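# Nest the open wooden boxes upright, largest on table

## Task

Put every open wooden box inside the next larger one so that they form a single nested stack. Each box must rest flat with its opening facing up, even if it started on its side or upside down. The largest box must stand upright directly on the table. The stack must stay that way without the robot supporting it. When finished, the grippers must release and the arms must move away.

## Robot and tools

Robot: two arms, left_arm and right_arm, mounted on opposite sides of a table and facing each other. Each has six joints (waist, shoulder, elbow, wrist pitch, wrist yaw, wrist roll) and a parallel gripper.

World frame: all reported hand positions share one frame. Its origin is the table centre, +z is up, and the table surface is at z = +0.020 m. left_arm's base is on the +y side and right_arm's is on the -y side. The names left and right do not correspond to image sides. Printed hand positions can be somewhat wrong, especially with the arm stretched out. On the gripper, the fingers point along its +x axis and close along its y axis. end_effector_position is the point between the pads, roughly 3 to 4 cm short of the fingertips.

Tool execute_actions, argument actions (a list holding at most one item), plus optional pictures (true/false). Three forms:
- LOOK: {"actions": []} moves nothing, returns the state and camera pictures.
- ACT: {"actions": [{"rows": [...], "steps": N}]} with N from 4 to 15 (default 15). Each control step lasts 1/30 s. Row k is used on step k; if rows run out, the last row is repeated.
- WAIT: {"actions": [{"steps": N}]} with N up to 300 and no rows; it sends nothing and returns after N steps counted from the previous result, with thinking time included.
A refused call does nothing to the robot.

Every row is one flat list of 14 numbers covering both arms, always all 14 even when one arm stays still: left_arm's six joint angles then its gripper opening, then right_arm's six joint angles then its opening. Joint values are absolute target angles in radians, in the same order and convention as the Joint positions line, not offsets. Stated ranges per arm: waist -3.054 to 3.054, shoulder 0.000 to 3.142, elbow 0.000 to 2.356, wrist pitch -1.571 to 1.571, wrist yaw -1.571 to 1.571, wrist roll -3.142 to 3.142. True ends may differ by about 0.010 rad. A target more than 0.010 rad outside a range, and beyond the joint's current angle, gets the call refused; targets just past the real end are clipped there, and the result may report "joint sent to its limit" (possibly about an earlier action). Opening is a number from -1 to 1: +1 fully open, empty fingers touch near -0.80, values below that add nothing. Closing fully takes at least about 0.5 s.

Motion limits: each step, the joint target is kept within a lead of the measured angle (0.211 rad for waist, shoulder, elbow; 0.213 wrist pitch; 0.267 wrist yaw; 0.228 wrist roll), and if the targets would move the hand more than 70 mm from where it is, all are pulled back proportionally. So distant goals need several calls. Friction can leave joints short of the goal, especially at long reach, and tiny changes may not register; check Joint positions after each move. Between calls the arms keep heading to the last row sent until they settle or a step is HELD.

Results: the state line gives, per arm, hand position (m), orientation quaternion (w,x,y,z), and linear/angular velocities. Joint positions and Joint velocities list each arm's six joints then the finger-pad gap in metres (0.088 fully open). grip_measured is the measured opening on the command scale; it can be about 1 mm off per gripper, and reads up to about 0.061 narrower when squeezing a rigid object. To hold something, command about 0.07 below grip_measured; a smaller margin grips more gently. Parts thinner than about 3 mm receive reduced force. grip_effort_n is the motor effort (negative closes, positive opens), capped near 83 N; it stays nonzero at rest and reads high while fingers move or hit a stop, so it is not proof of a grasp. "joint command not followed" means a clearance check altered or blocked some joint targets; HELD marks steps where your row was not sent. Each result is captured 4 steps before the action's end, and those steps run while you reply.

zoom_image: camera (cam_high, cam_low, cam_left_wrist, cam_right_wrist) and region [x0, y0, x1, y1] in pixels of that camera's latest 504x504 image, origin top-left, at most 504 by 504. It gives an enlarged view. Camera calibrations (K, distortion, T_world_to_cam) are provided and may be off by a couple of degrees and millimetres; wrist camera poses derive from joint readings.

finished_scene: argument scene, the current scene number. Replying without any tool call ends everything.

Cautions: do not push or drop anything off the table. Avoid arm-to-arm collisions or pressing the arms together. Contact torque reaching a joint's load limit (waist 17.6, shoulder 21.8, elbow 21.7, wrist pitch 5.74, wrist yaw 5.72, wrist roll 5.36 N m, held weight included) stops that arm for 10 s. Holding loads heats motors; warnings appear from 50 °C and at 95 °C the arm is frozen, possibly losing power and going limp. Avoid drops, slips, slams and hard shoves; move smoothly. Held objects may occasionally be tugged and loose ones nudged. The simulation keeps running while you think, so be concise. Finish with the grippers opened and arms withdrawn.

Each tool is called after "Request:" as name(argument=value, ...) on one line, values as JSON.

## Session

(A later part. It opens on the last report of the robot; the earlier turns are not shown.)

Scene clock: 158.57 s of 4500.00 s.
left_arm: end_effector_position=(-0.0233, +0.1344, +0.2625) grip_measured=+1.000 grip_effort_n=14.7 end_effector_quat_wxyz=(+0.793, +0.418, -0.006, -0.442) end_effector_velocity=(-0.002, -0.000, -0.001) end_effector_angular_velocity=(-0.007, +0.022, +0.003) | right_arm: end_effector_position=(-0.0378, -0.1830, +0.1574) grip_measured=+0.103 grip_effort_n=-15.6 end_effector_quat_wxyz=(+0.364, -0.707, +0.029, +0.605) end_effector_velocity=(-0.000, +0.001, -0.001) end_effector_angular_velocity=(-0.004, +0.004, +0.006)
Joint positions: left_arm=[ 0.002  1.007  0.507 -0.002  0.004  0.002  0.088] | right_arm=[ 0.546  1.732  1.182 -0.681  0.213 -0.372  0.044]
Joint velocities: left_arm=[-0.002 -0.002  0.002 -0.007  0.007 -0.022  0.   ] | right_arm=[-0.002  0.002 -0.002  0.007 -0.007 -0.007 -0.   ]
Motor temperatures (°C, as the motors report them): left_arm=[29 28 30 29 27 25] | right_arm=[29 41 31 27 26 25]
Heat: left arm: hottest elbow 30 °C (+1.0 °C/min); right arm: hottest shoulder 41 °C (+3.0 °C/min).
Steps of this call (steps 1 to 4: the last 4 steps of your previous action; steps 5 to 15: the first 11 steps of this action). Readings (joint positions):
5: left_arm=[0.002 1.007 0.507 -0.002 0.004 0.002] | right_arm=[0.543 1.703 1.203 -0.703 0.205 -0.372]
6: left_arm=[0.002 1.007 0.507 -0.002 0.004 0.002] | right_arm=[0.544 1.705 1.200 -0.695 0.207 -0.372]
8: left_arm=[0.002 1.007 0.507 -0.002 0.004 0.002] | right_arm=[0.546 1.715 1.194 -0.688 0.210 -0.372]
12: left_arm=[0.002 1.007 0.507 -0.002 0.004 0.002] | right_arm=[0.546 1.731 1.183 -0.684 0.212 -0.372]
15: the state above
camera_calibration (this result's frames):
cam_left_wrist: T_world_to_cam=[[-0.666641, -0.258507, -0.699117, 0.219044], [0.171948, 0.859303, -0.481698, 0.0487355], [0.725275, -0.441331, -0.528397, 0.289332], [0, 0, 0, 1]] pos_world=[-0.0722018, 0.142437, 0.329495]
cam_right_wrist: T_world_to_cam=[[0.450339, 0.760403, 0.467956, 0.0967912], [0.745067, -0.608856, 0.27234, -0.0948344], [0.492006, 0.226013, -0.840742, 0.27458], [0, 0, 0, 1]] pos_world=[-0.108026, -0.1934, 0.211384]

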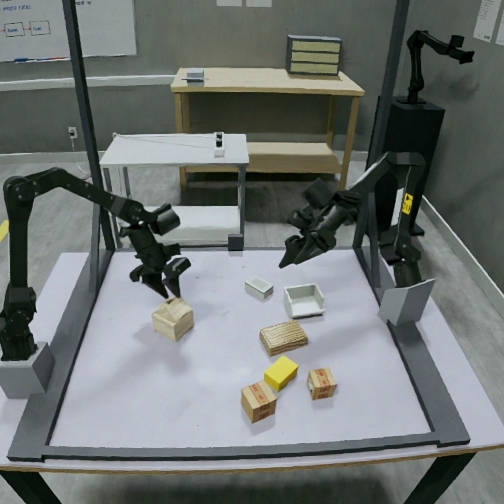

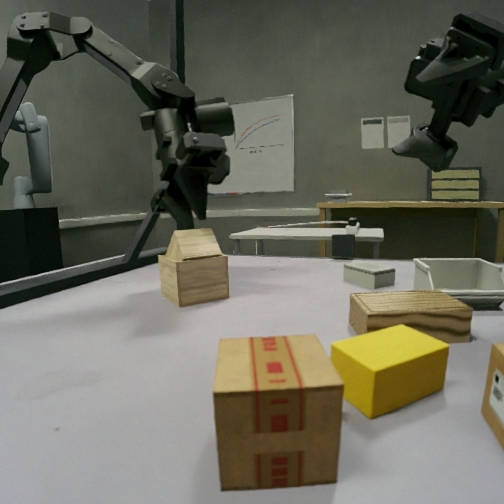

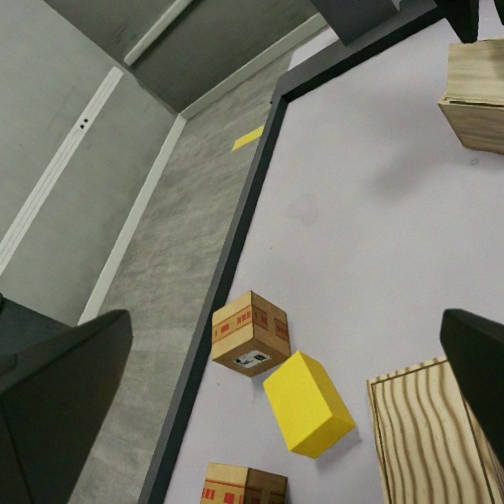

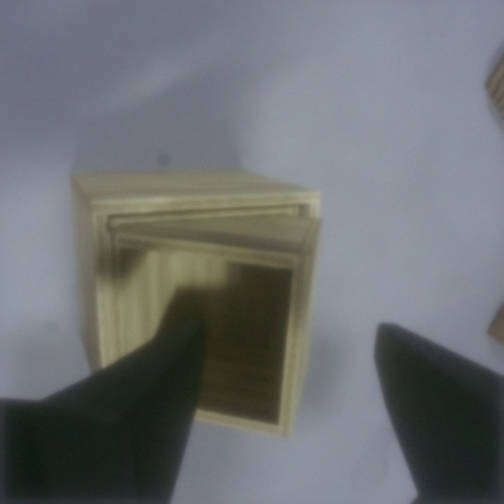

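Request:
execute_actions(actions=[{"rows":[[0,1,0.5,0,0,0,1,0.537,1.795,1.155,-0.61,0.213,-0.37,0.1]],"steps":15}])

Request:
execute_actions(actions=[{"rows":[[0,1,0.5,0,0,0,1,0.525,1.845,1.135,-0.538,0.21,-0.37,0.1]],"steps":15}])

Request:
execute_actions(actions=[{"rows":[[0,1,0.5,0,0,0,1,0.525,1.845,1.135,-0.538,0.21,-0.37,0.1]],"steps":8}], pictures=true)

Scene clock: 159.13 s of 4500.00 s.
left_arm: end_effector_position=(-0.0233, +0.1344, +0.2625) grip_measured=+1.000 grip_effort_n=15.1 end_effector_quat_wxyz=(+0.793, +0.418, -0.006, -0.442) end_effector_velocity=(+0.003, +0.003, -0.004) end_effector_angular_velocity=(-0.003, +0.016, +0.022) | right_arm: end_effector_position=(-0.0340, -0.1753, +0.1398) grip_measured=+0.103 grip_effort_n=-14.7 end_effector_quat_wxyz=(+0.367, -0.707, +0.030, +0.604) end_effector_velocity=(-0.002, +0.004, +0.004) end_effector_angular_velocity=(+0.018, +0.038, -0.006)
Joint positions: left_arm=[ 0.002  1.007  0.507 -0.002  0.004  0.002  0.088] | right_arm=[ 0.539  1.782  1.166 -0.615  0.213 -0.372  0.044]
Joint velocities: left_arm=[-0.002  0.002 -0.007 -0.007 -0.007 -0.022  0.   ] | right_arm=[-0.012 -0.012 -0.002  0.022 -0.022  0.007 -0.   ]
Motor temperatures (°C, as the motors report them): left_arm=[29 28 30 29 27 25] | right_arm=[29 41 31 27 26 25]
Heat: left arm: hottest elbow 30 °C (+1.0 °C/min); right arm: hottest shoulder 41 °C (+3.0 °C/min).
Steps of this call (steps 1 to 4: the last 4 steps of your previous action; steps 5 to 6: the robot went on to your last target; steps 7 to 17: the first 11 steps of this action). Readings (joint positions):
7: left_arm=[0.002 1.007 0.507 -0.002 0.004 0.002] | right_arm=[0.546 1.737 1.180 -0.673 0.213 -0.372]
8: left_arm=[0.002 1.007 0.507 -0.002 0.004 0.002] | right_arm=[0.546 1.743 1.179 -0.654 0.213 -0.372]
10: left_arm=[0.002 1.007 0.507 -0.002 0.004 0.002] | right_arm=[0.543 1.762 1.177 -0.633 0.213 -0.372]
14: left_arm=[0.002 1.007 0.507 -0.002 0.004 0.002] | right_arm=[0.540 1.781 1.166 -0.621 0.213 -0.372]
17: the state above

Scene clock: 159.63 s of 4500.00 s.
left_arm: end_effector_position=(-0.0233, +0.1344, +0.2625) grip_measured=+1.000 grip_effort_n=15.1 end_effector_quat_wxyz=(+0.793, +0.418, -0.006, -0.442) end_effector_velocity=(-0.002, +0.001, -0.001) end_effector_angular_velocity=(+0.002, +0.011, -0.002) | right_arm: end_effector_position=(-0.0276, -0.1678, +0.1216) grip_measured=+0.103 grip_effort_n=-15.1 end_effector_quat_wxyz=(+0.372, -0.705, +0.033, +0.602) end_effector_velocity=(-0.003, +0.007, +0.004) end_effector_angular_velocity=(+0.025, +0.019, +0.024)
Joint positions: left_arm=[ 0.002  1.007  0.507 -0.002  0.004  0.002  0.088] | right_arm=[ 0.527  1.832  1.145 -0.543  0.213 -0.372  0.044]
Joint velocities: left_arm=[-0.002 -0.007 -0.002 -0.007  0.007 -0.007  0.   ] | right_arm=[-0.007 -0.007 -0.002  0.037 -0.007 -0.022 -0.   ]
Motor temperatures (°C, as the motors report them): left_arm=[29 28 30 29 27 25] | right_arm=[29 41 31 27 26 25]
Heat: left arm: hottest elbow 30 °C (+1.0 °C/min); right arm: hottest shoulder 41 °C (+3.0 °C/min).
Steps of this call (steps 1 to 4: the last 4 steps of your previous action; steps 5 to 15: the first 11 steps of this action). Readings (joint positions):
5: left_arm=[0.002 1.007 0.507 -0.002 0.004 0.002] | right_arm=[0.539 1.787 1.164 -0.605 0.213 -0.372]
6: left_arm=[0.002 1.007 0.507 -0.002 0.004 0.002] | right_arm=[0.537 1.793 1.161 -0.584 0.213 -0.372]
8: left_arm=[0.002 1.007 0.507 -0.002 0.004 0.002] | right_arm=[0.532 1.811 1.159 -0.562 0.213 -0.372]
12: left_arm=[0.002 1.007 0.507 -0.002 0.004 0.002] | right_arm=[0.527 1.831 1.146 -0.549 0.213 -0.372]
15: the state above

Scene clock: 159.90 s of 4500.00 s.
left_arm: end_effector_position=(-0.0233, +0.1344, +0.2625) grip_measured=+1.000 grip_effort_n=15.1 end_effector_quat_wxyz=(+0.793, +0.418, -0.006, -0.442) end_effector_velocity=(+0.002, +0.003, -0.003) end_effector_angular_velocity=(-0.006, +0.015, +0.019) | right_arm: end_effector_position=(-0.0280, -0.1673, +0.1217) grip_measured=+0.103 grip_effort_n=-15.1 end_effector_quat_wxyz=(+0.373, -0.705, +0.032, +0.603) end_effector_velocity=(-0.001, +0.001, +0.000) end_effector_angular_velocity=(+0.004, +0.013, -0.006)
Joint positions: left_arm=[ 0.002  1.007  0.507 -0.002  0.004  0.002  0.088] | right_arm=[ 0.527  1.832  1.145 -0.54   0.213 -0.372  0.044]
Joint velocities: left_arm=[-0.002 -0.002 -0.007 -0.007 -0.007 -0.022  0.   ] | right_arm=[-0.002 -0.002 -0.002  0.007 -0.007  0.007  0.   ]
Motor temperatures (°C, as the motors report them): left_arm=[29 28 30 29 27 25] | right_arm=[29 40 31 27 26 25]
Heat: left arm: hottest elbow 30 °C (+1.0 °C/min); right arm: hottest shoulder 40 °C (+2.0 °C/min).
Steps of this call (steps 1 to 4: the last 4 steps of your previous action; steps 5 to 8: the first 4 steps of this action). Readings (joint positions):
5: left_arm=[0.002 1.007 0.507 -0.002 0.004 0.002] | right_arm=[0.527 1.832 1.145 -0.541 0.213 -0.372]
6: left_arm=[0.002 1.007 0.507 -0.002 0.004 0.002] | right_arm=[0.527 1.832 1.145 -0.541 0.213 -0.372]
8: the state above
camera_calibration (this result's frames):
cam_left_wrist: T_world_to_cam=[[-0.666641, -0.258507, -0.699117, 0.219044], [0.171948, 0.859303, -0.481698, 0.0487355], [0.725275, -0.441331, -0.528397, 0.289332], [0, 0, 0, 1]] pos_world=[-0.0722018, 0.142437, 0.329495]
cam_right_wrist: T_world_to_cam=[[0.46439, 0.748188, 0.473874, 0.0947915], [0.735062, -0.624073, 0.264983, -0.0848458], [0.493989, 0.225271, -0.839778, 0.236013], [0, 0, 0, 1]] pos_world=[-0.0982412, -0.177039, 0.175762]

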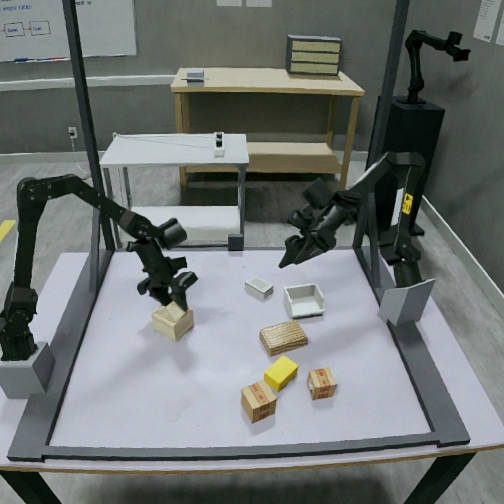

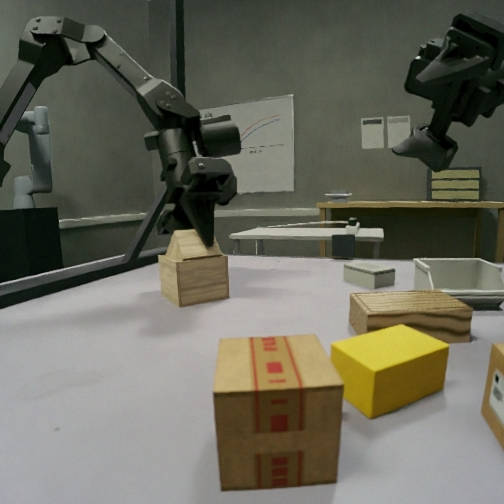

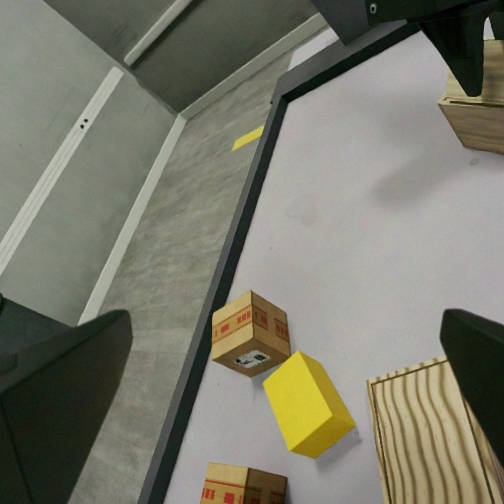

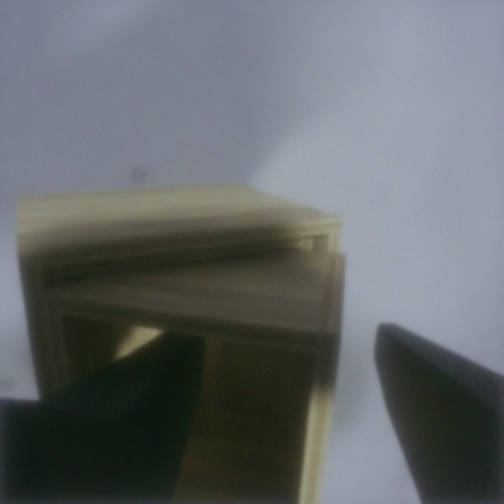

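Request:
execute_actions(actions=[{"rows":[[0,1,0.5,0,0,0,1,0.527,1.832,1.145,-0.54,0.213,-0.372,-1]],"steps":15}])

Request:
execute_actions(actions=[{"rows":[[0,1,0.5,0,0,0,1,0.546,1.735,1.18,-0.678,0.213,-0.372,-1]],"steps":15}], pictures=true)

Scene clock: 160.43 s of 4500.00 s.
left_arm: end_effector_position=(-0.0233, +0.1344, +0.2625) grip_measured=+1.000 grip_effort_n=15.1 end_effector_quat_wxyz=(+0.793, +0.418, -0.006, -0.442) end_effector_velocity=(-0.000, -0.000, +0.001) end_effector_angular_velocity=(-0.011, -0.001, +0.001) | right_arm: end_effector_position=(-0.0272, -0.1666, +0.1224) grip_measured=-0.749 grip_effort_n=-83.5 end_effector_quat_wxyz=(+0.375, -0.704, +0.031, +0.602) end_effector_velocity=(+0.000, -0.002, +0.001) end_effector_angular_velocity=(-0.012, -0.004, +0.018)
Joint positions: left_arm=[ 0.002  1.007  0.507 -0.002  0.004  0.002  0.088] | right_arm=[ 0.526  1.832  1.145 -0.539  0.217 -0.372  0.002]
Joint velocities: left_arm=[-0.002 -0.002 -0.002  0.007 -0.007 -0.007  0.   ] | right_arm=[-0.002 -0.007 -0.002 -0.007 -0.007 -0.022 -0.057]
Motor temperatures (°C, as the motors report them): left_arm=[28 28 30 29 27 25] | right_arm=[29 40 31 27 26 25]
Heat: left arm: hottest elbow 30 °C (+1.0 °C/min); right arm: hottest shoulder 40 °C (+2.0 °C/min).
Steps of this call (steps 1 to 4: the last 4 steps of your previous action; step 5: the robot went on to your last target; steps 6 to 16: the first 11 steps of this action). Readings (joint positions):
6: left_arm=[0.002 1.007 0.507 -0.002 0.004 0.002] | right_arm=[0.527 1.832 1.145 -0.540 0.213 -0.372]
7: left_arm=[0.002 1.007 0.507 -0.002 0.004 0.002] | right_arm=[0.527 1.832 1.145 -0.540 0.213 -0.372]
9: left_arm=[0.002 1.007 0.507 -0.002 0.004 0.002] | right_arm=[0.527 1.832 1.145 -0.540 0.213 -0.372]
13: left_arm=[0.002 1.007 0.507 -0.002 0.004 0.002] | right_arm=[0.526 1.832 1.145 -0.540 0.216 -0.372]
16: the state above

Scene clock: 160.93 s of 4500.00 s.
left_arm: end_effector_position=(-0.0233, +0.1344, +0.2625) grip_measured=+1.000 grip_effort_n=15.1 end_effector_quat_wxyz=(+0.793, +0.418, -0.006, -0.442) end_effector_velocity=(-0.001, +0.000, +0.002) end_effector_angular_velocity=(-0.016, +0.011, +0.009) | right_arm: end_effector_position=(-0.0343, -0.1822, +0.1526) grip_measured=-0.761 grip_effort_n=-83.5 end_effector_quat_wxyz=(+0.365, -0.710, +0.031, +0.601) end_effector_velocity=(+0.011, -0.018, -0.004) end_effector_angular_velocity=(-0.083, -0.050, -0.014)
Joint positions: left_arm=[ 0.002  1.007  0.507 -0.002  0.004  0.002  0.088] | right_arm=[ 0.542  1.743  1.173 -0.669  0.216 -0.372  0.002]
Joint velocities: left_arm=[-0.002 -0.007  0.002 -0.007 -0.007 -0.022  0.   ] | right_arm=[ 0.002 -0.002 -0.002 -0.095 -0.007 -0.007 -0.   ]
Motor temperatures (°C, as the motors report them): left_arm=[28 28 30 29 27 25] | right_arm=[29 40 31 27 26 25]
Heat: left arm: hottest elbow 30 °C (+1.0 °C/min); right arm: hottest shoulder 40 °C (+1.0 °C/min).
Steps of this call (steps 1 to 4: the last 4 steps of your previous action; steps 5 to 15: the first 11 steps of this action). Readings (joint positions):
5: left_arm=[0.002 1.007 0.507 -0.002 0.004 0.002] | right_arm=[0.526 1.825 1.148 -0.550 0.217 -0.372]
6: left_arm=[0.002 1.007 0.507 -0.002 0.004 0.002] | right_arm=[0.528 1.815 1.151 -0.586 0.216 -0.372]
8: left_arm=[0.002 1.007 0.507 -0.002 0.004 0.002] | right_arm=[0.535 1.784 1.152 -0.634 0.216 -0.372]
12: left_arm=[0.002 1.007 0.507 -0.002 0.004 0.002] | right_arm=[0.542 1.749 1.170 -0.659 0.216 -0.372]
15: the state above
camera_calibration (this result's frames):
cam_left_wrist: T_world_to_cam=[[-0.666641, -0.258507, -0.699117, 0.219044], [0.171948, 0.859303, -0.481698, 0.0487355], [0.725275, -0.441331, -0.528397, 0.289332], [0, 0, 0, 1]] pos_world=[-0.0722018, 0.142437, 0.329495]
cam_right_wrist: T_world_to_cam=[[0.451686, 0.758922, 0.46906, 0.096494], [0.739172, -0.61274, 0.279598, -0.0976743], [0.499605, 0.220425, -0.83774, 0.267379], [0, 0, 0, 1]] pos_world=[-0.104971, -0.192017, 0.206042]

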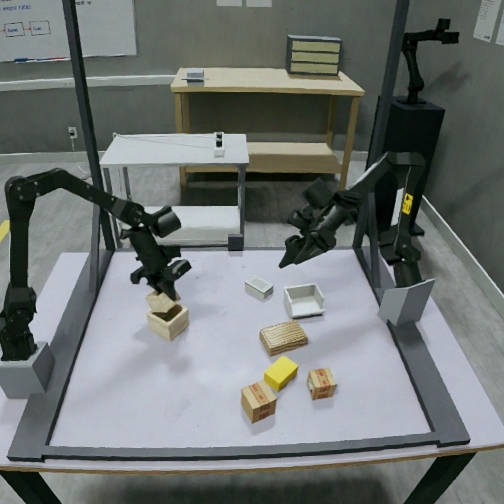

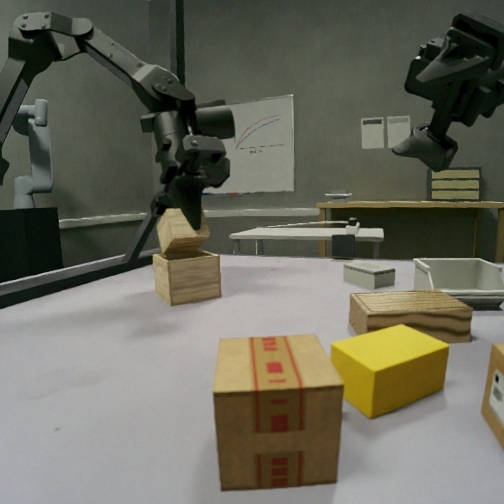

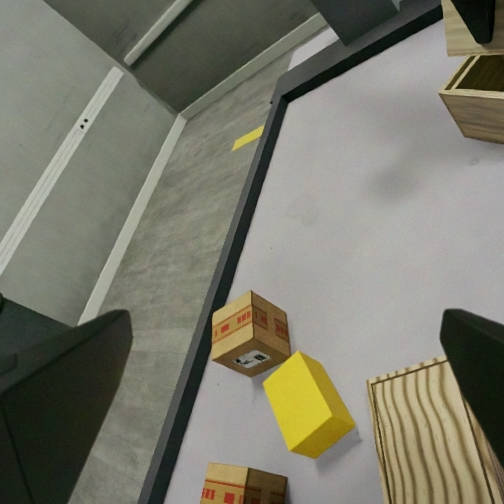

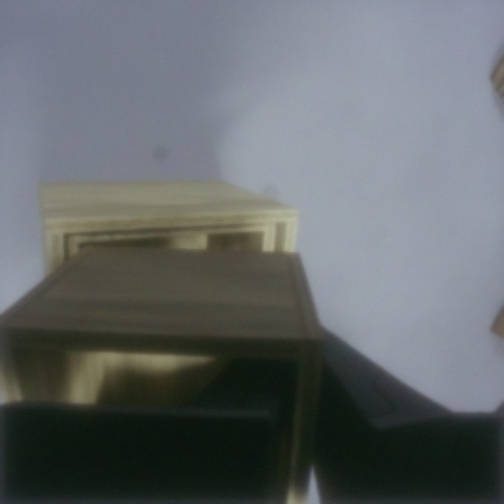

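Request:
execute_actions(actions=[{"rows":[[0,1,0.5,0,0,0,1,0.43,1.8,1.4,-0.9,0.0,-0.48,-1]],"steps":15}])

Request:
execute_actions(actions=[{"rows":[[0,1,0.5,0,0,0,1,0.307,2.0,1.585,-1.064,-0.285,-0.6,-1]],"steps":15}])

Request:
execute_actions(actions=[{"rows":[[0,1,0.5,0,0,0,1,0.307,2.0,1.585,-1.064,-0.285,-0.6,-1]],"steps":12}], pictures=true)

Scene clock: 161.67 s of 4500.00 s.
left_arm: end_effector_position=(-0.0233, +0.1344, +0.2625) grip_measured=+1.000 grip_effort_n=14.7 end_effector_quat_wxyz=(+0.793, +0.418, -0.006, -0.442) end_effector_velocity=(+0.006, +0.006, -0.004) end_effector_angular_velocity=(+0.002, +0.010, +0.042) | right_arm: end_effector_position=(-0.0400, -0.1680, +0.1867) grip_measured=-0.761 grip_effort_n=-83.5 end_effector_quat_wxyz=(+0.310, -0.700, +0.090, +0.637) end_effector_velocity=(+0.004, -0.027, -0.025) end_effector_angular_velocity=(-0.201, +0.003, +0.034)
Joint positions: left_arm=[ 0.002  1.007  0.507 -0.002  0.004  0.002  0.088] | right_arm=[ 0.433  1.782  1.385 -0.888  0.014 -0.473  0.002]
Joint velocities: left_arm=[-0.002  0.002 -0.007 -0.022 -0.022 -0.022  0.   ] | right_arm=[-0.002  0.046 -0.002 -0.11  -0.11  -0.066 -0.   ]
Motor temperatures (°C, as the motors report them): left_arm=[28 28 30 29 27 25] | right_arm=[29 40 31 27 26 25]
Heat: left arm: hottest elbow 30 °C (+1.0 °C/min); right arm: hottest shoulder 40 °C (+1.0 °C/min).
Steps of this call (steps 1 to 4: the last 4 steps of your previous action; steps 5 to 11: the robot went on to your last target; steps 12 to 22: the first 11 steps of this action). Readings (joint positions):
12: left_arm=[0.002 1.007 0.507 -0.002 0.004 0.002] | right_arm=[0.537 1.748 1.192 -0.709 0.188 -0.387]
13: left_arm=[0.002 1.007 0.507 -0.002 0.004 0.002] | right_arm=[0.519 1.761 1.233 -0.772 0.130 -0.412]
15: left_arm=[0.002 1.007 0.507 -0.002 0.004 0.002] | right_arm=[0.478 1.777 1.302 -0.817 0.076 -0.441]
19: left_arm=[0.002 1.007 0.507 -0.002 0.004 0.002] | right_arm=[0.435 1.779 1.378 -0.869 0.029 -0.466]
22: the state above

Scene clock: 162.17 s of 4500.00 s.
left_arm: end_effector_position=(-0.0233, +0.1344, +0.2625) grip_measured=+1.000 grip_effort_n=15.1 end_effector_quat_wxyz=(+0.793, +0.418, -0.006, -0.442) end_effector_velocity=(+0.002, +0.002, -0.002) end_effector_angular_velocity=(+0.003, +0.004, +0.014) | right_arm: end_effector_position=(-0.0302, -0.1551, +0.1636) grip_measured=-0.761 grip_effort_n=-83.5 end_effector_quat_wxyz=(+0.217, -0.680, +0.208, +0.669) end_effector_velocity=(-0.037, +0.008, +0.017) end_effector_angular_velocity=(-0.012, +0.161, +0.073)
Joint positions: left_arm=[ 0.002  1.007  0.507 -0.002  0.004  0.002  0.088] | right_arm=[ 0.307  1.984  1.562 -1.054 -0.267 -0.592  0.002]
Joint velocities: left_arm=[-0.002  0.002 -0.002 -0.007 -0.007 -0.007  0.   ] | right_arm=[ 0.007  0.017  0.105 -0.037 -0.154 -0.051 -0.   ]
Motor temperatures (°C, as the motors report them): left_arm=[28 28 30 29 27 25] | right_arm=[29 40 31 27 26 25]
Heat: left arm: hottest elbow 30 °C (+1.0 °C/min); right arm: hottest shoulder 40 °C (+1.0 °C/min).
Steps of this call (steps 1 to 4: the last 4 steps of your previous action; steps 5 to 15: the first 11 steps of this action). Readings (joint positions):
5: left_arm=[0.002 1.007 0.507 -0.002 0.004 0.002] | right_arm=[0.426 1.809 1.405 -0.926 -0.027 -0.496]
6: left_arm=[0.002 1.007 0.507 -0.002 0.004 0.002] | right_arm=[0.407 1.843 1.452 -0.972 -0.102 -0.523]
8: left_arm=[0.002 1.007 0.507 -0.002 0.004 0.002] | right_arm=[0.362 1.913 1.521 -0.990 -0.181 -0.556]
12: left_arm=[0.002 1.007 0.507 -0.002 0.004 0.002] | right_arm=[0.310 1.974 1.550 -1.046 -0.246 -0.585]
15: the state above

Scene clock: 162.57 s of 4500.00 s.
left_arm: end_effector_position=(-0.0233, +0.1344, +0.2625) grip_measured=+1.000 grip_effort_n=15.1 end_effector_quat_wxyz=(+0.793, +0.418, -0.006, -0.442) end_effector_velocity=(+0.005, +0.006, -0.003) end_effector_angular_velocity=(+0.007, -0.002, +0.033) | right_arm: end_effector_position=(-0.0332, -0.1542, +0.1656) grip_measured=-0.761 grip_effort_n=-83.5 end_effector_quat_wxyz=(+0.213, -0.676, +0.208, +0.674) end_effector_velocity=(+0.003, -0.002, -0.000) end_effector_angular_velocity=(-0.011, +0.003, -0.003)
Joint positions: left_arm=[ 0.002  1.007  0.507 -0.002  0.004  0.002  0.088] | right_arm=[ 0.307  1.986  1.575 -1.061 -0.28  -0.598  0.002]
Joint velocities: left_arm=[-0.002 -0.002 -0.007 -0.022 -0.022 -0.007  0.   ] | right_arm=[-0.007 -0.002 -0.007 -0.007 -0.007 -0.007 -0.   ]
Motor temperatures (°C, as the motors report them): left_arm=[28 28 30 29 27 25] | right_arm=[29 40 31 27 26 25]
Heat: left arm: hottest elbow 30 °C (+1.0 °C/min); right arm: hottest shoulder 40 °C (+1.0 °C/min).
Steps of this call (steps 1 to 4: the last 4 steps of your previous action; steps 5 to 12: the first 8 steps of this action). Readings (joint positions):
5: left_arm=[0.002 1.007 0.507 -0.002 0.004 0.002] | right_arm=[0.307 1.984 1.575 -1.059 -0.277 -0.597]
6: left_arm=[0.002 1.007 0.507 -0.002 0.004 0.002] | right_arm=[0.307 1.984 1.575 -1.060 -0.278 -0.597]
8: left_arm=[0.002 1.007 0.507 -0.002 0.004 0.002] | right_arm=[0.307 1.985 1.575 -1.061 -0.279 -0.597]
12: the state above
camera_calibration (this result's frames):
cam_left_wrist: T_world_to_cam=[[-0.666641, -0.258507, -0.699117, 0.219044], [0.171948, 0.859303, -0.481698, 0.0487355], [0.725275, -0.441331, -0.528397, 0.289332], [0, 0, 0, 1]] pos_world=[-0.0722018, 0.142437, 0.329495]
cam_right_wrist: T_world_to_cam=[[0.534638, 0.845061, -0.00586495, 0.163348], [0.810782, -0.510969, 0.285559, -0.0678697], [0.238318, -0.157426, -0.958343, 0.224624], [0, 0, 0, 1]] pos_world=[-0.0858363, -0.137357, 0.235605]

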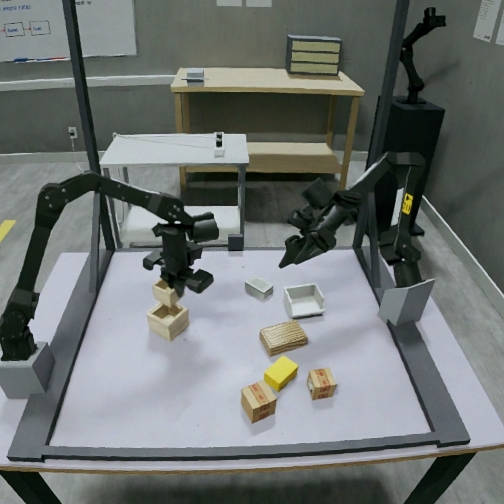

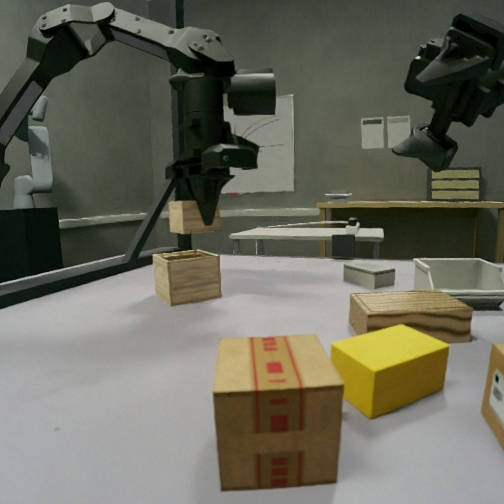

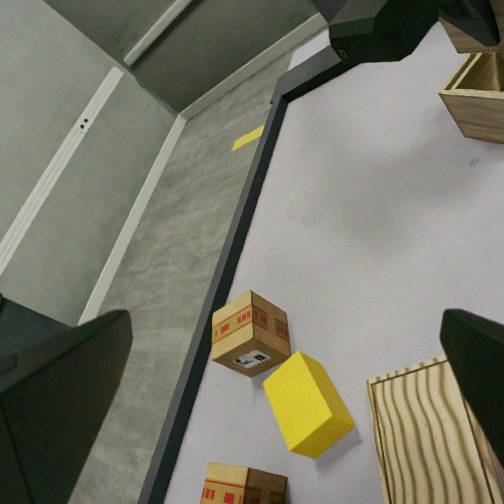

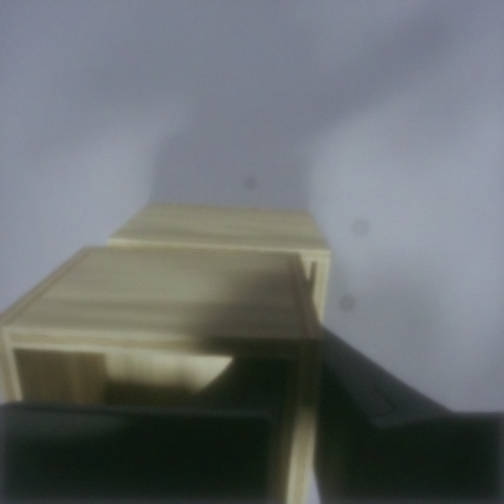

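Request:
execute_actions(actions=[{"rows":[[0,1,0.5,0,0,0,1,0.278,1.94,1.495,-1.03,-0.285,-0.57,-1]],"steps":15}])

Request:
execute_actions(actions=[{"rows":[[0,1,0.5,0,0,0,1,0.29,1.98,1.455,-0.96,-0.285,-0.56,-1]],"steps":15}])

Request:
execute_actions(actions=[{"rows":[[0,1,0.5,0,0,0,1,0.29,1.98,1.455,-0.96,-0.285,-0.56,-1]],"steps":10}], pictures=true)

Scene clock: 163.43 s of 4500.00 s.
left_arm: end_effector_position=(-0.0233, +0.1344, +0.2625) grip_measured=+1.000 grip_effort_n=15.1 end_effector_quat_wxyz=(+0.793, +0.418, -0.006, -0.442) end_effector_velocity=(-0.000, +0.001, +0.000) end_effector_angular_velocity=(-0.002, -0.011, -0.005) | right_arm: end_effector_position=(-0.0196, -0.1592, +0.1653) grip_measured=-0.761 grip_effort_n=-83.5 end_effector_quat_wxyz=(+0.232, -0.669, +0.224, +0.669) end_effector_velocity=(-0.001, -0.001, +0.004) end_effector_angular_velocity=(+0.023, +0.016, -0.002)
Joint positions: left_arm=[ 0.002  1.007  0.507 -0.002  0.004  0.002  0.088] | right_arm=[ 0.279  1.953  1.51  -1.034 -0.282 -0.573  0.002]
Joint velocities: left_arm=[-0.002 -0.007 -0.007  0.007 -0.007  0.007  0.   ] | right_arm=[-0.002 -0.027 -0.022  0.022 -0.007  0.007 -0.   ]
Motor temperatures (°C, as the motors report them): left_arm=[28 28 30 29 27 25] | right_arm=[29 40 32 27 26 25]
Heat: left arm: hottest elbow 30 °C (+1.0 °C/min); right arm: hottest shoulder 40 °C (+1.0 °C/min).
Steps of this call (steps 1 to 4: the last 4 steps of your previous action; steps 5 to 15: the robot went on to your last target; steps 16 to 26: the first 11 steps of this action). Readings (joint positions):
16: left_arm=[0.002 1.007 0.507 -0.002 0.004 0.002] | right_arm=[0.306 1.985 1.570 -1.058 -0.281 -0.596]
17: left_arm=[0.002 1.007 0.507 -0.002 0.004 0.002] | right_arm=[0.303 1.978 1.558 -1.049 -0.282 -0.591]
19: left_arm=[0.002 1.007 0.507 -0.002 0.004 0.002] | right_arm=[0.293 1.967 1.535 -1.046 -0.282 -0.583]
23: left_arm=[0.002 1.007 0.507 -0.002 0.004 0.002] | right_arm=[0.280 1.957 1.515 -1.036 -0.282 -0.575]
26: the state above

Scene clock: 163.93 s of 4500.00 s.
left_arm: end_effector_position=(-0.0233, +0.1344, +0.2625) grip_measured=+1.000 grip_effort_n=14.7 end_effector_quat_wxyz=(+0.793, +0.418, -0.006, -0.442) end_effector_velocity=(+0.001, +0.004, -0.002) end_effector_angular_velocity=(+0.015, -0.005, +0.012) | right_arm: end_effector_position=(-0.0184, -0.1577, +0.1500) grip_measured=-0.761 grip_effort_n=-83.5 end_effector_quat_wxyz=(+0.235, -0.667, +0.222, +0.671) end_effector_velocity=(-0.002, +0.005, +0.001) end_effector_angular_velocity=(+0.026, +0.002, +0.017)
Joint positions: left_arm=[ 0.002  1.007  0.507 -0.002  0.004  0.002  0.088] | right_arm=[ 0.287  1.967  1.468 -0.965 -0.282 -0.563  0.002]
Joint velocities: left_arm=[-0.002 -0.007 -0.002 -0.022 -0.007  0.007  0.   ] | right_arm=[ 0.002 -0.002  0.002  0.022  0.007 -0.007 -0.   ]
Motor temperatures (°C, as the motors report them): left_arm=[28 28 30 29 27 25] | right_arm=[29 40 31 27 26 25]
Heat: left arm: hottest elbow 30 °C (+1.0 °C/min); right arm: hottest shoulder 40 °C (+0.0 °C/min).
Steps of this call (steps 1 to 4: the last 4 steps of your previous action; steps 5 to 15: the first 11 steps of this action). Readings (joint positions):
5: left_arm=[0.002 1.007 0.507 -0.002 0.004 0.002] | right_arm=[0.279 1.951 1.504 -1.024 -0.282 -0.571]
6: left_arm=[0.002 1.007 0.507 -0.002 0.004 0.002] | right_arm=[0.280 1.951 1.496 -1.005 -0.282 -0.569]
8: left_arm=[0.002 1.007 0.507 -0.002 0.004 0.002] | right_arm=[0.282 1.954 1.484 -0.985 -0.282 -0.566]
12: left_arm=[0.002 1.007 0.507 -0.002 0.004 0.002] | right_arm=[0.286 1.965 1.470 -0.970 -0.282 -0.563]
15: the state above

Scene clock: 164.27 s of 4500.00 s.
left_arm: end_effector_position=(-0.0233, +0.1344, +0.2625) grip_measured=+1.000 grip_effort_n=15.1 end_effector_quat_wxyz=(+0.793, +0.418, -0.006, -0.442) end_effector_velocity=(+0.005, +0.004, -0.003) end_effector_angular_velocity=(-0.002, +0.009, +0.038) | right_arm: end_effector_position=(-0.0186, -0.1572, +0.1500) grip_measured=-0.761 grip_effort_n=-83.5 end_effector_quat_wxyz=(+0.235, -0.666, +0.221, +0.672) end_effector_velocity=(-0.002, -0.003, +0.002) end_effector_angular_velocity=(-0.009, +0.020, -0.010)
Joint positions: left_arm=[ 0.002  1.007  0.507 -0.002  0.004  0.002  0.088] | right_arm=[ 0.287  1.967  1.467 -0.962 -0.282 -0.562  0.002]
Joint velocities: left_arm=[-0.002  0.002 -0.002 -0.022 -0.022 -0.022  0.   ] | right_arm=[-0.002 -0.007 -0.002 -0.007 -0.022  0.007 -0.   ]
Motor temperatures (°C, as the motors report them): left_arm=[28 28 30 29 27 25] | right_arm=[29 40 31 27 26 25]
Heat: left arm: hottest elbow 30 °C (+1.0 °C/min); right arm: hottest shoulder 40 °C (+0.0 °C/min).
Steps of this call (steps 1 to 4: the last 4 steps of your previous action; steps 5 to 10: the first 6 steps of this action). Readings (joint positions):
5: left_arm=[0.002 1.007 0.507 -0.002 0.004 0.002] | right_arm=[0.287 1.967 1.467 -0.963 -0.282 -0.562]
6: left_arm=[0.002 1.007 0.507 -0.002 0.004 0.002] | right_arm=[0.287 1.967 1.467 -0.963 -0.282 -0.562]
8: left_arm=[0.002 1.007 0.507 -0.002 0.004 0.002] | right_arm=[0.287 1.967 1.467 -0.962 -0.282 -0.562]
10: the state above
camera_calibration (this result's frames):
cam_left_wrist: T_world_to_cam=[[-0.666641, -0.258507, -0.699117, 0.219044], [0.171948, 0.859303, -0.481698, 0.0487355], [0.725275, -0.441331, -0.528397, 0.289332], [0, 0, 0, 1]] pos_world=[-0.0722018, 0.142437, 0.329495]
cam_right_wrist: T_world_to_cam=[[0.577731, 0.81622, 0.0033921, 0.152813], [0.784958, -0.556733, 0.271826, -0.0824258], [0.223758, -0.15438, -0.96234, 0.20648], [0, 0, 0, 1]] pos_world=[-0.0697855, -0.138742, 0.220591]

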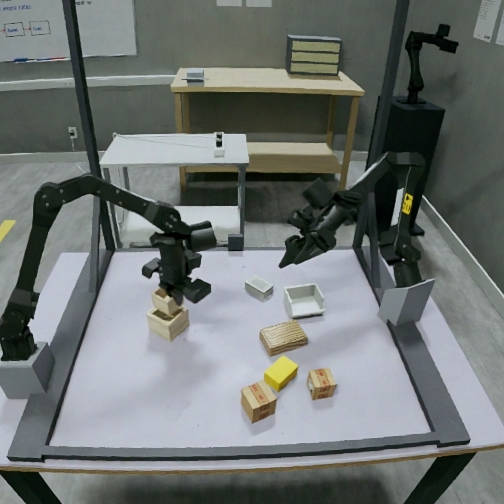

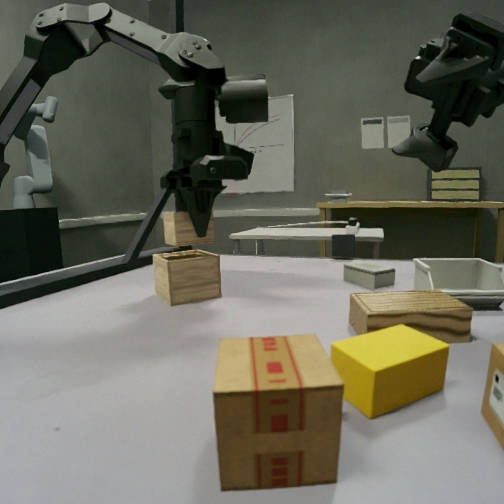

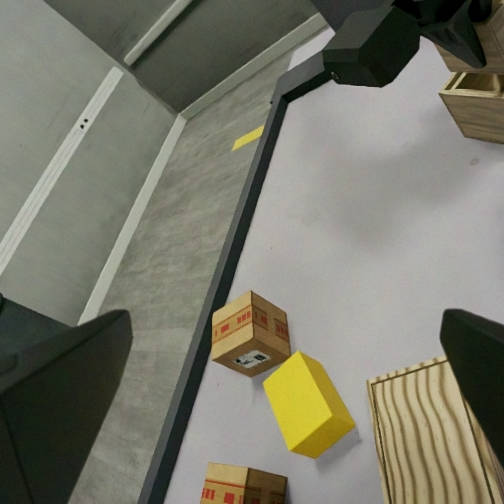

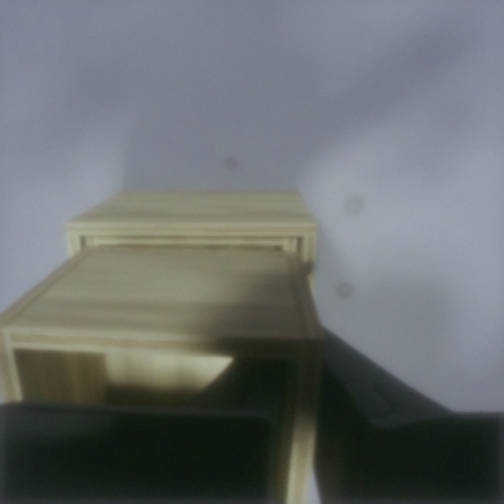

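Request:
execute_actions(actions=[{"rows":[[0,1,0.5,0,0,0,1,0.292,1.985,1.43,-0.925,-0.285,-0.555,-1]],"steps":15}])

Request:
execute_actions(actions=[{"rows":[[0,1,0.5,0,0,0,1,0.292,1.985,1.43,-0.925,-0.285,-0.555,-1]],"steps":10}], pictures=true)

Scene clock: 164.93 s of 4500.00 s.
left_arm: end_effector_position=(-0.0233, +0.1344, +0.2625) grip_measured=+1.000 grip_effort_n=15.1 end_effector_quat_wxyz=(+0.793, +0.418, -0.006, -0.442) end_effector_velocity=(+0.001, +0.002, +0.001) end_effector_angular_velocity=(-0.010, -0.008, +0.017) | right_arm: end_effector_position=(-0.0167, -0.1576, +0.1420) grip_measured=-0.761 grip_effort_n=-83.5 end_effector_quat_wxyz=(+0.237, -0.666, +0.222, +0.672) end_effector_velocity=(-0.001, +0.005, +0.004) end_effector_angular_velocity=(+0.032, +0.003, +0.014)
Joint positions: left_arm=[ 0.002  1.007  0.507 -0.002  0.004  0.002  0.088] | right_arm=[ 0.288  1.973  1.442 -0.929 -0.282 -0.557  0.002]
Joint velocities: left_arm=[-0.002 -0.007 -0.002 -0.007 -0.022 -0.007  0.   ] | right_arm=[-0.002 -0.012 -0.002  0.022  0.007 -0.007  0.   ]
Motor temperatures (°C, as the motors report them): left_arm=[28 28 30 29 27 25] | right_arm=[29 40 31 27 26 25]
Heat: left arm: hottest elbow 30 °C (+1.0 °C/min); right arm: hottest shoulder 40 °C (+0.0 °C/min).
Steps of this call (steps 1 to 4: the last 4 steps of your previous action; steps 5 to 9: the robot went on to your last target; steps 10 to 20: the first 11 steps of this action). Readings (joint positions):
10: left_arm=[0.002 1.007 0.507 -0.002 0.004 0.002] | right_arm=[0.287 1.967 1.465 -0.958 -0.282 -0.562]
11: left_arm=[0.002 1.007 0.507 -0.002 0.004 0.002] | right_arm=[0.287 1.967 1.460 -0.948 -0.282 -0.560]
13: left_arm=[0.002 1.007 0.507 -0.002 0.004 0.002] | right_arm=[0.288 1.969 1.452 -0.939 -0.282 -0.559]
17: left_arm=[0.002 1.007 0.507 -0.002 0.004 0.002] | right_arm=[0.288 1.973 1.443 -0.931 -0.282 -0.558]
20: the state above

Scene clock: 165.27 s of 4500.00 s.
left_arm: end_effector_position=(-0.0233, +0.1344, +0.2625) grip_measured=+1.000 grip_effort_n=15.1 end_effector_quat_wxyz=(+0.793, +0.418, -0.006, -0.442) end_effector_velocity=(+0.001, +0.003, -0.005) end_effector_angular_velocity=(+0.015, +0.016, +0.011) | right_arm: end_effector_position=(-0.0168, -0.1573, +0.1420) grip_measured=-0.761 grip_effort_n=-83.5 end_effector_quat_wxyz=(+0.237, -0.665, +0.221, +0.673) end_effector_velocity=(+0.000, -0.002, +0.001) end_effector_angular_velocity=(-0.008, +0.004, +0.003)
Joint positions: left_arm=[ 0.002  1.007  0.507 -0.002  0.004  0.002  0.088] | right_arm=[ 0.288  1.973  1.442 -0.927 -0.282 -0.557  0.002]
Joint velocities: left_arm=[-0.002 -0.002 -0.002 -0.022  0.007 -0.007  0.   ] | right_arm=[-0.002 -0.002 -0.002 -0.007 -0.007 -0.007 -0.   ]
Motor temperatures (°C, as the motors report them): left_arm=[28 28 30 29 27 25] | right_arm=[29 40 31 27 26 25]
Heat: left arm: hottest elbow 30 °C (+1.0 °C/min); right arm: hottest shoulder 40 °C (+0.0 °C/min).
Steps of this call (steps 1 to 4: the last 4 steps of your previous action; steps 5 to 10: the first 6 steps of this action). Readings (joint positions):
5: left_arm=[0.002 1.007 0.507 -0.002 0.004 0.002] | right_arm=[0.288 1.973 1.442 -0.928 -0.282 -0.557]
6: left_arm=[0.002 1.007 0.507 -0.002 0.004 0.002] | right_arm=[0.288 1.973 1.442 -0.927 -0.282 -0.557]
8: left_arm=[0.002 1.007 0.507 -0.002 0.004 0.002] | right_arm=[0.288 1.973 1.442 -0.927 -0.282 -0.557]
10: the state above
camera_calibration (this result's frames):
cam_left_wrist: T_world_to_cam=[[-0.666641, -0.258507, -0.699117, 0.219044], [0.171948, 0.859303, -0.481698, 0.0487355], [0.725275, -0.441331, -0.528397, 0.289332], [0, 0, 0, 1]] pos_world=[-0.0722018, 0.142437, 0.329495]
cam_right_wrist: T_world_to_cam=[[0.57941, 0.815021, 0.00496203, 0.15152], [0.784173, -0.559118, 0.269183, -0.0816559], [0.222165, -0.152076, -0.963076, 0.198844], [0, 0, 0, 1]] pos_world=[-0.0679359, -0.138908, 0.212731]

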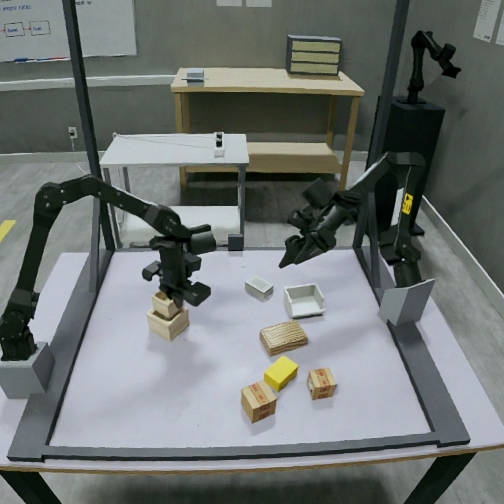

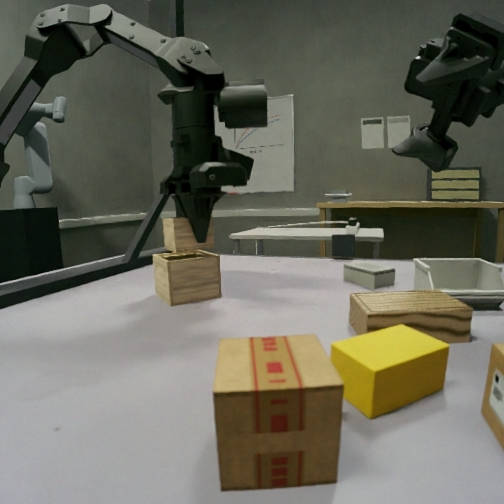

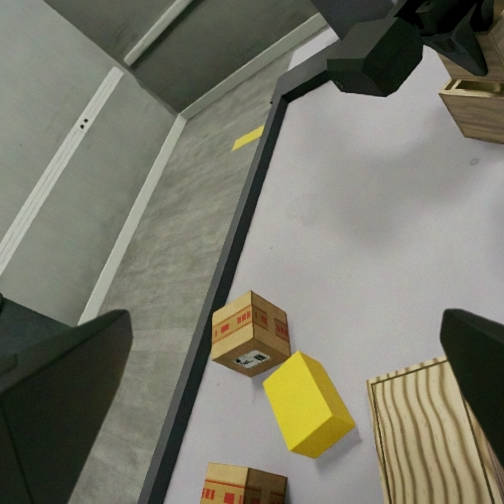

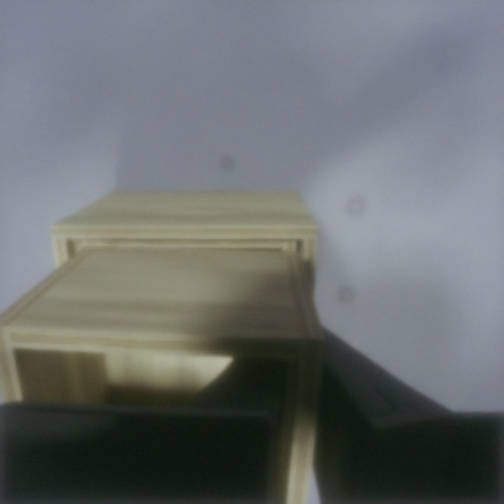

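Request:
execute_actions(actions=[{"rows":[[0,1,0.5,0,0,0,1,0.292,1.985,1.405,-0.90,-0.285,-0.555,-1]],"steps":15}])

Request:
execute_actions(actions=[{"rows":[[0,1,0.5,0,0,0,1,0.292,1.985,1.405,-0.90,-0.285,-0.555,-1]],"steps":10}], pictures=true)

Scene clock: 165.80 s of 4500.00 s.
left_arm: end_effector_position=(-0.0233, +0.1344, +0.2625) grip_measured=+1.000 grip_effort_n=15.1 end_effector_quat_wxyz=(+0.793, +0.418, -0.006, -0.442) end_effector_velocity=(+0.003, +0.005, -0.007) end_effector_angular_velocity=(+0.022, +0.019, +0.017) | right_arm: end_effector_position=(-0.0145, -0.1591, +0.1362) grip_measured=-0.761 grip_effort_n=-83.5 end_effector_quat_wxyz=(+0.237, -0.666, +0.221, +0.672) end_effector_velocity=(-0.004, +0.003, +0.001) end_effector_angular_velocity=(+0.013, +0.028, +0.012)
Joint positions: left_arm=[ 0.002  1.007  0.507 -0.002  0.004  0.002  0.088] | right_arm=[ 0.289  1.974  1.418 -0.903 -0.282 -0.557  0.002]
Joint velocities: left_arm=[-0.002  0.002 -0.007 -0.022  0.007 -0.007  0.   ] | right_arm=[-0.002 -0.002 -0.002  0.022 -0.022 -0.007 -0.   ]
Motor temperatures (°C, as the motors report them): left_arm=[28 28 30 29 27 25] | right_arm=[29 40 31 27 26 25]
Heat: left arm: hottest elbow 30 °C (+1.0 °C/min); right arm: hottest shoulder 40 °C (+0.0 °C/min).
Steps of this call (steps 1 to 4: the last 4 steps of your previous action; step 5: the robot went on to your last target; steps 6 to 16: the first 11 steps of this action). Readings (joint positions):
6: left_arm=[0.002 1.007 0.507 -0.002 0.004 0.002] | right_arm=[0.289 1.973 1.439 -0.924 -0.282 -0.557]
7: left_arm=[0.002 1.007 0.507 -0.002 0.004 0.002] | right_arm=[0.289 1.973 1.435 -0.916 -0.282 -0.557]
9: left_arm=[0.002 1.007 0.507 -0.002 0.004 0.002] | right_arm=[0.289 1.973 1.427 -0.911 -0.282 -0.557]
13: left_arm=[0.002 1.007 0.507 -0.002 0.004 0.002] | right_arm=[0.289 1.974 1.418 -0.905 -0.282 -0.557]
16: the state above

Scene clock: 166.13 s of 4500.00 s.
left_arm: end_effector_position=(-0.0233, +0.1344, +0.2625) grip_measured=+1.000 grip_effort_n=15.1 end_effector_quat_wxyz=(+0.793, +0.418, -0.006, -0.442) end_effector_velocity=(-0.000, +0.002, -0.000) end_effector_angular_velocity=(-0.004, +0.002, +0.007) | right_arm: end_effector_position=(-0.0145, -0.1591, +0.1360) grip_measured=-0.761 grip_effort_n=-83.5 end_effector_quat_wxyz=(+0.237, -0.666, +0.221, +0.672) end_effector_velocity=(-0.001, -0.006, +0.000) end_effector_angular_velocity=(-0.027, +0.013, +0.014)
Joint positions: left_arm=[ 0.002  1.007  0.507 -0.002  0.004  0.002  0.088] | right_arm=[ 0.289  1.974  1.417 -0.902 -0.282 -0.557  0.002]
Joint velocities: left_arm=[-0.002 -0.007 -0.002 -0.007 -0.007 -0.007  0.   ] | right_arm=[-0.002 -0.002 -0.002 -0.022 -0.022 -0.022 -0.   ]
Motor temperatures (°C, as the motors report them): left_arm=[28 28 30 29 27 25] | right_arm=[29 40 31 27 26 25]
Heat: left arm: hottest elbow 30 °C (+1.0 °C/min); right arm: hottest shoulder 40 °C (+0.0 °C/min).
Steps of this call (steps 1 to 4: the last 4 steps of your previous action; steps 5 to 10: the first 6 steps of this action). Readings (joint positions):
5: left_arm=[0.002 1.007 0.507 -0.002 0.004 0.002] | right_arm=[0.289 1.974 1.417 -0.903 -0.282 -0.557]
6: left_arm=[0.002 1.007 0.507 -0.002 0.004 0.002] | right_arm=[0.289 1.974 1.417 -0.902 -0.282 -0.557]
8: left_arm=[0.002 1.007 0.507 -0.002 0.004 0.002] | right_arm=[0.289 1.974 1.417 -0.902 -0.282 -0.557]
10: the state above
camera_calibration (this result's frames):
cam_left_wrist: T_world_to_cam=[[-0.666641, -0.258507, -0.699117, 0.219044], [0.171948, 0.859303, -0.481698, 0.0487355], [0.725275, -0.441331, -0.528397, 0.289332], [0, 0, 0, 1]] pos_world=[-0.0722018, 0.142437, 0.329495]
cam_right_wrist: T_world_to_cam=[[0.579687, 0.814828, 0.00424281, 0.151769], [0.783882, -0.559078, 0.270114, -0.0831055], [0.222468, -0.153255, -0.962819, 0.192094], [0, 0, 0, 1]] pos_world=[-0.0655685, -0.140689, 0.206756]

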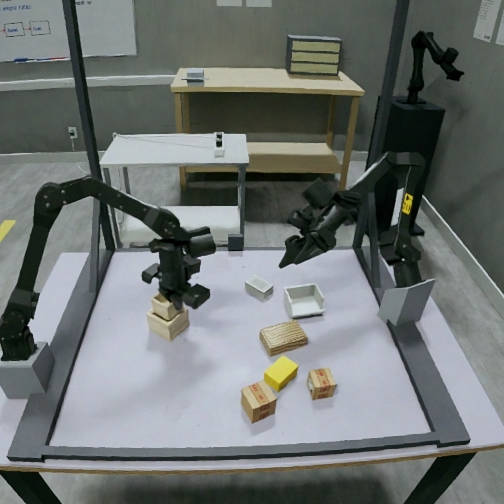

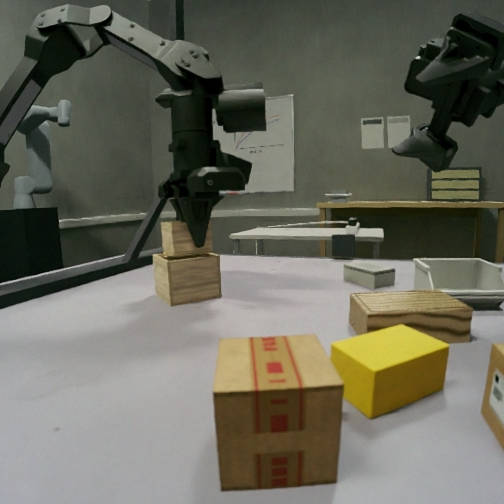

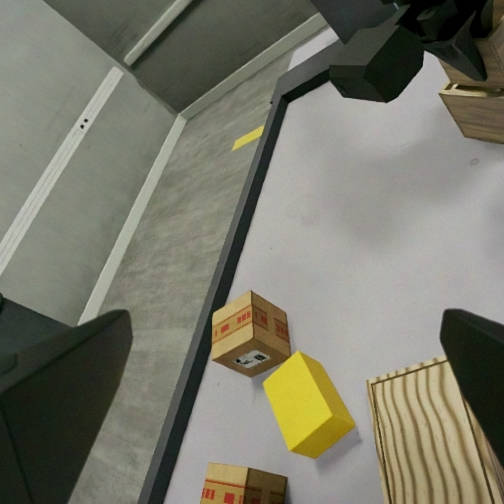

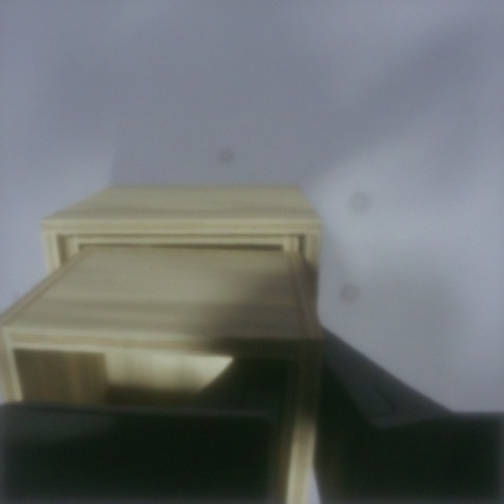

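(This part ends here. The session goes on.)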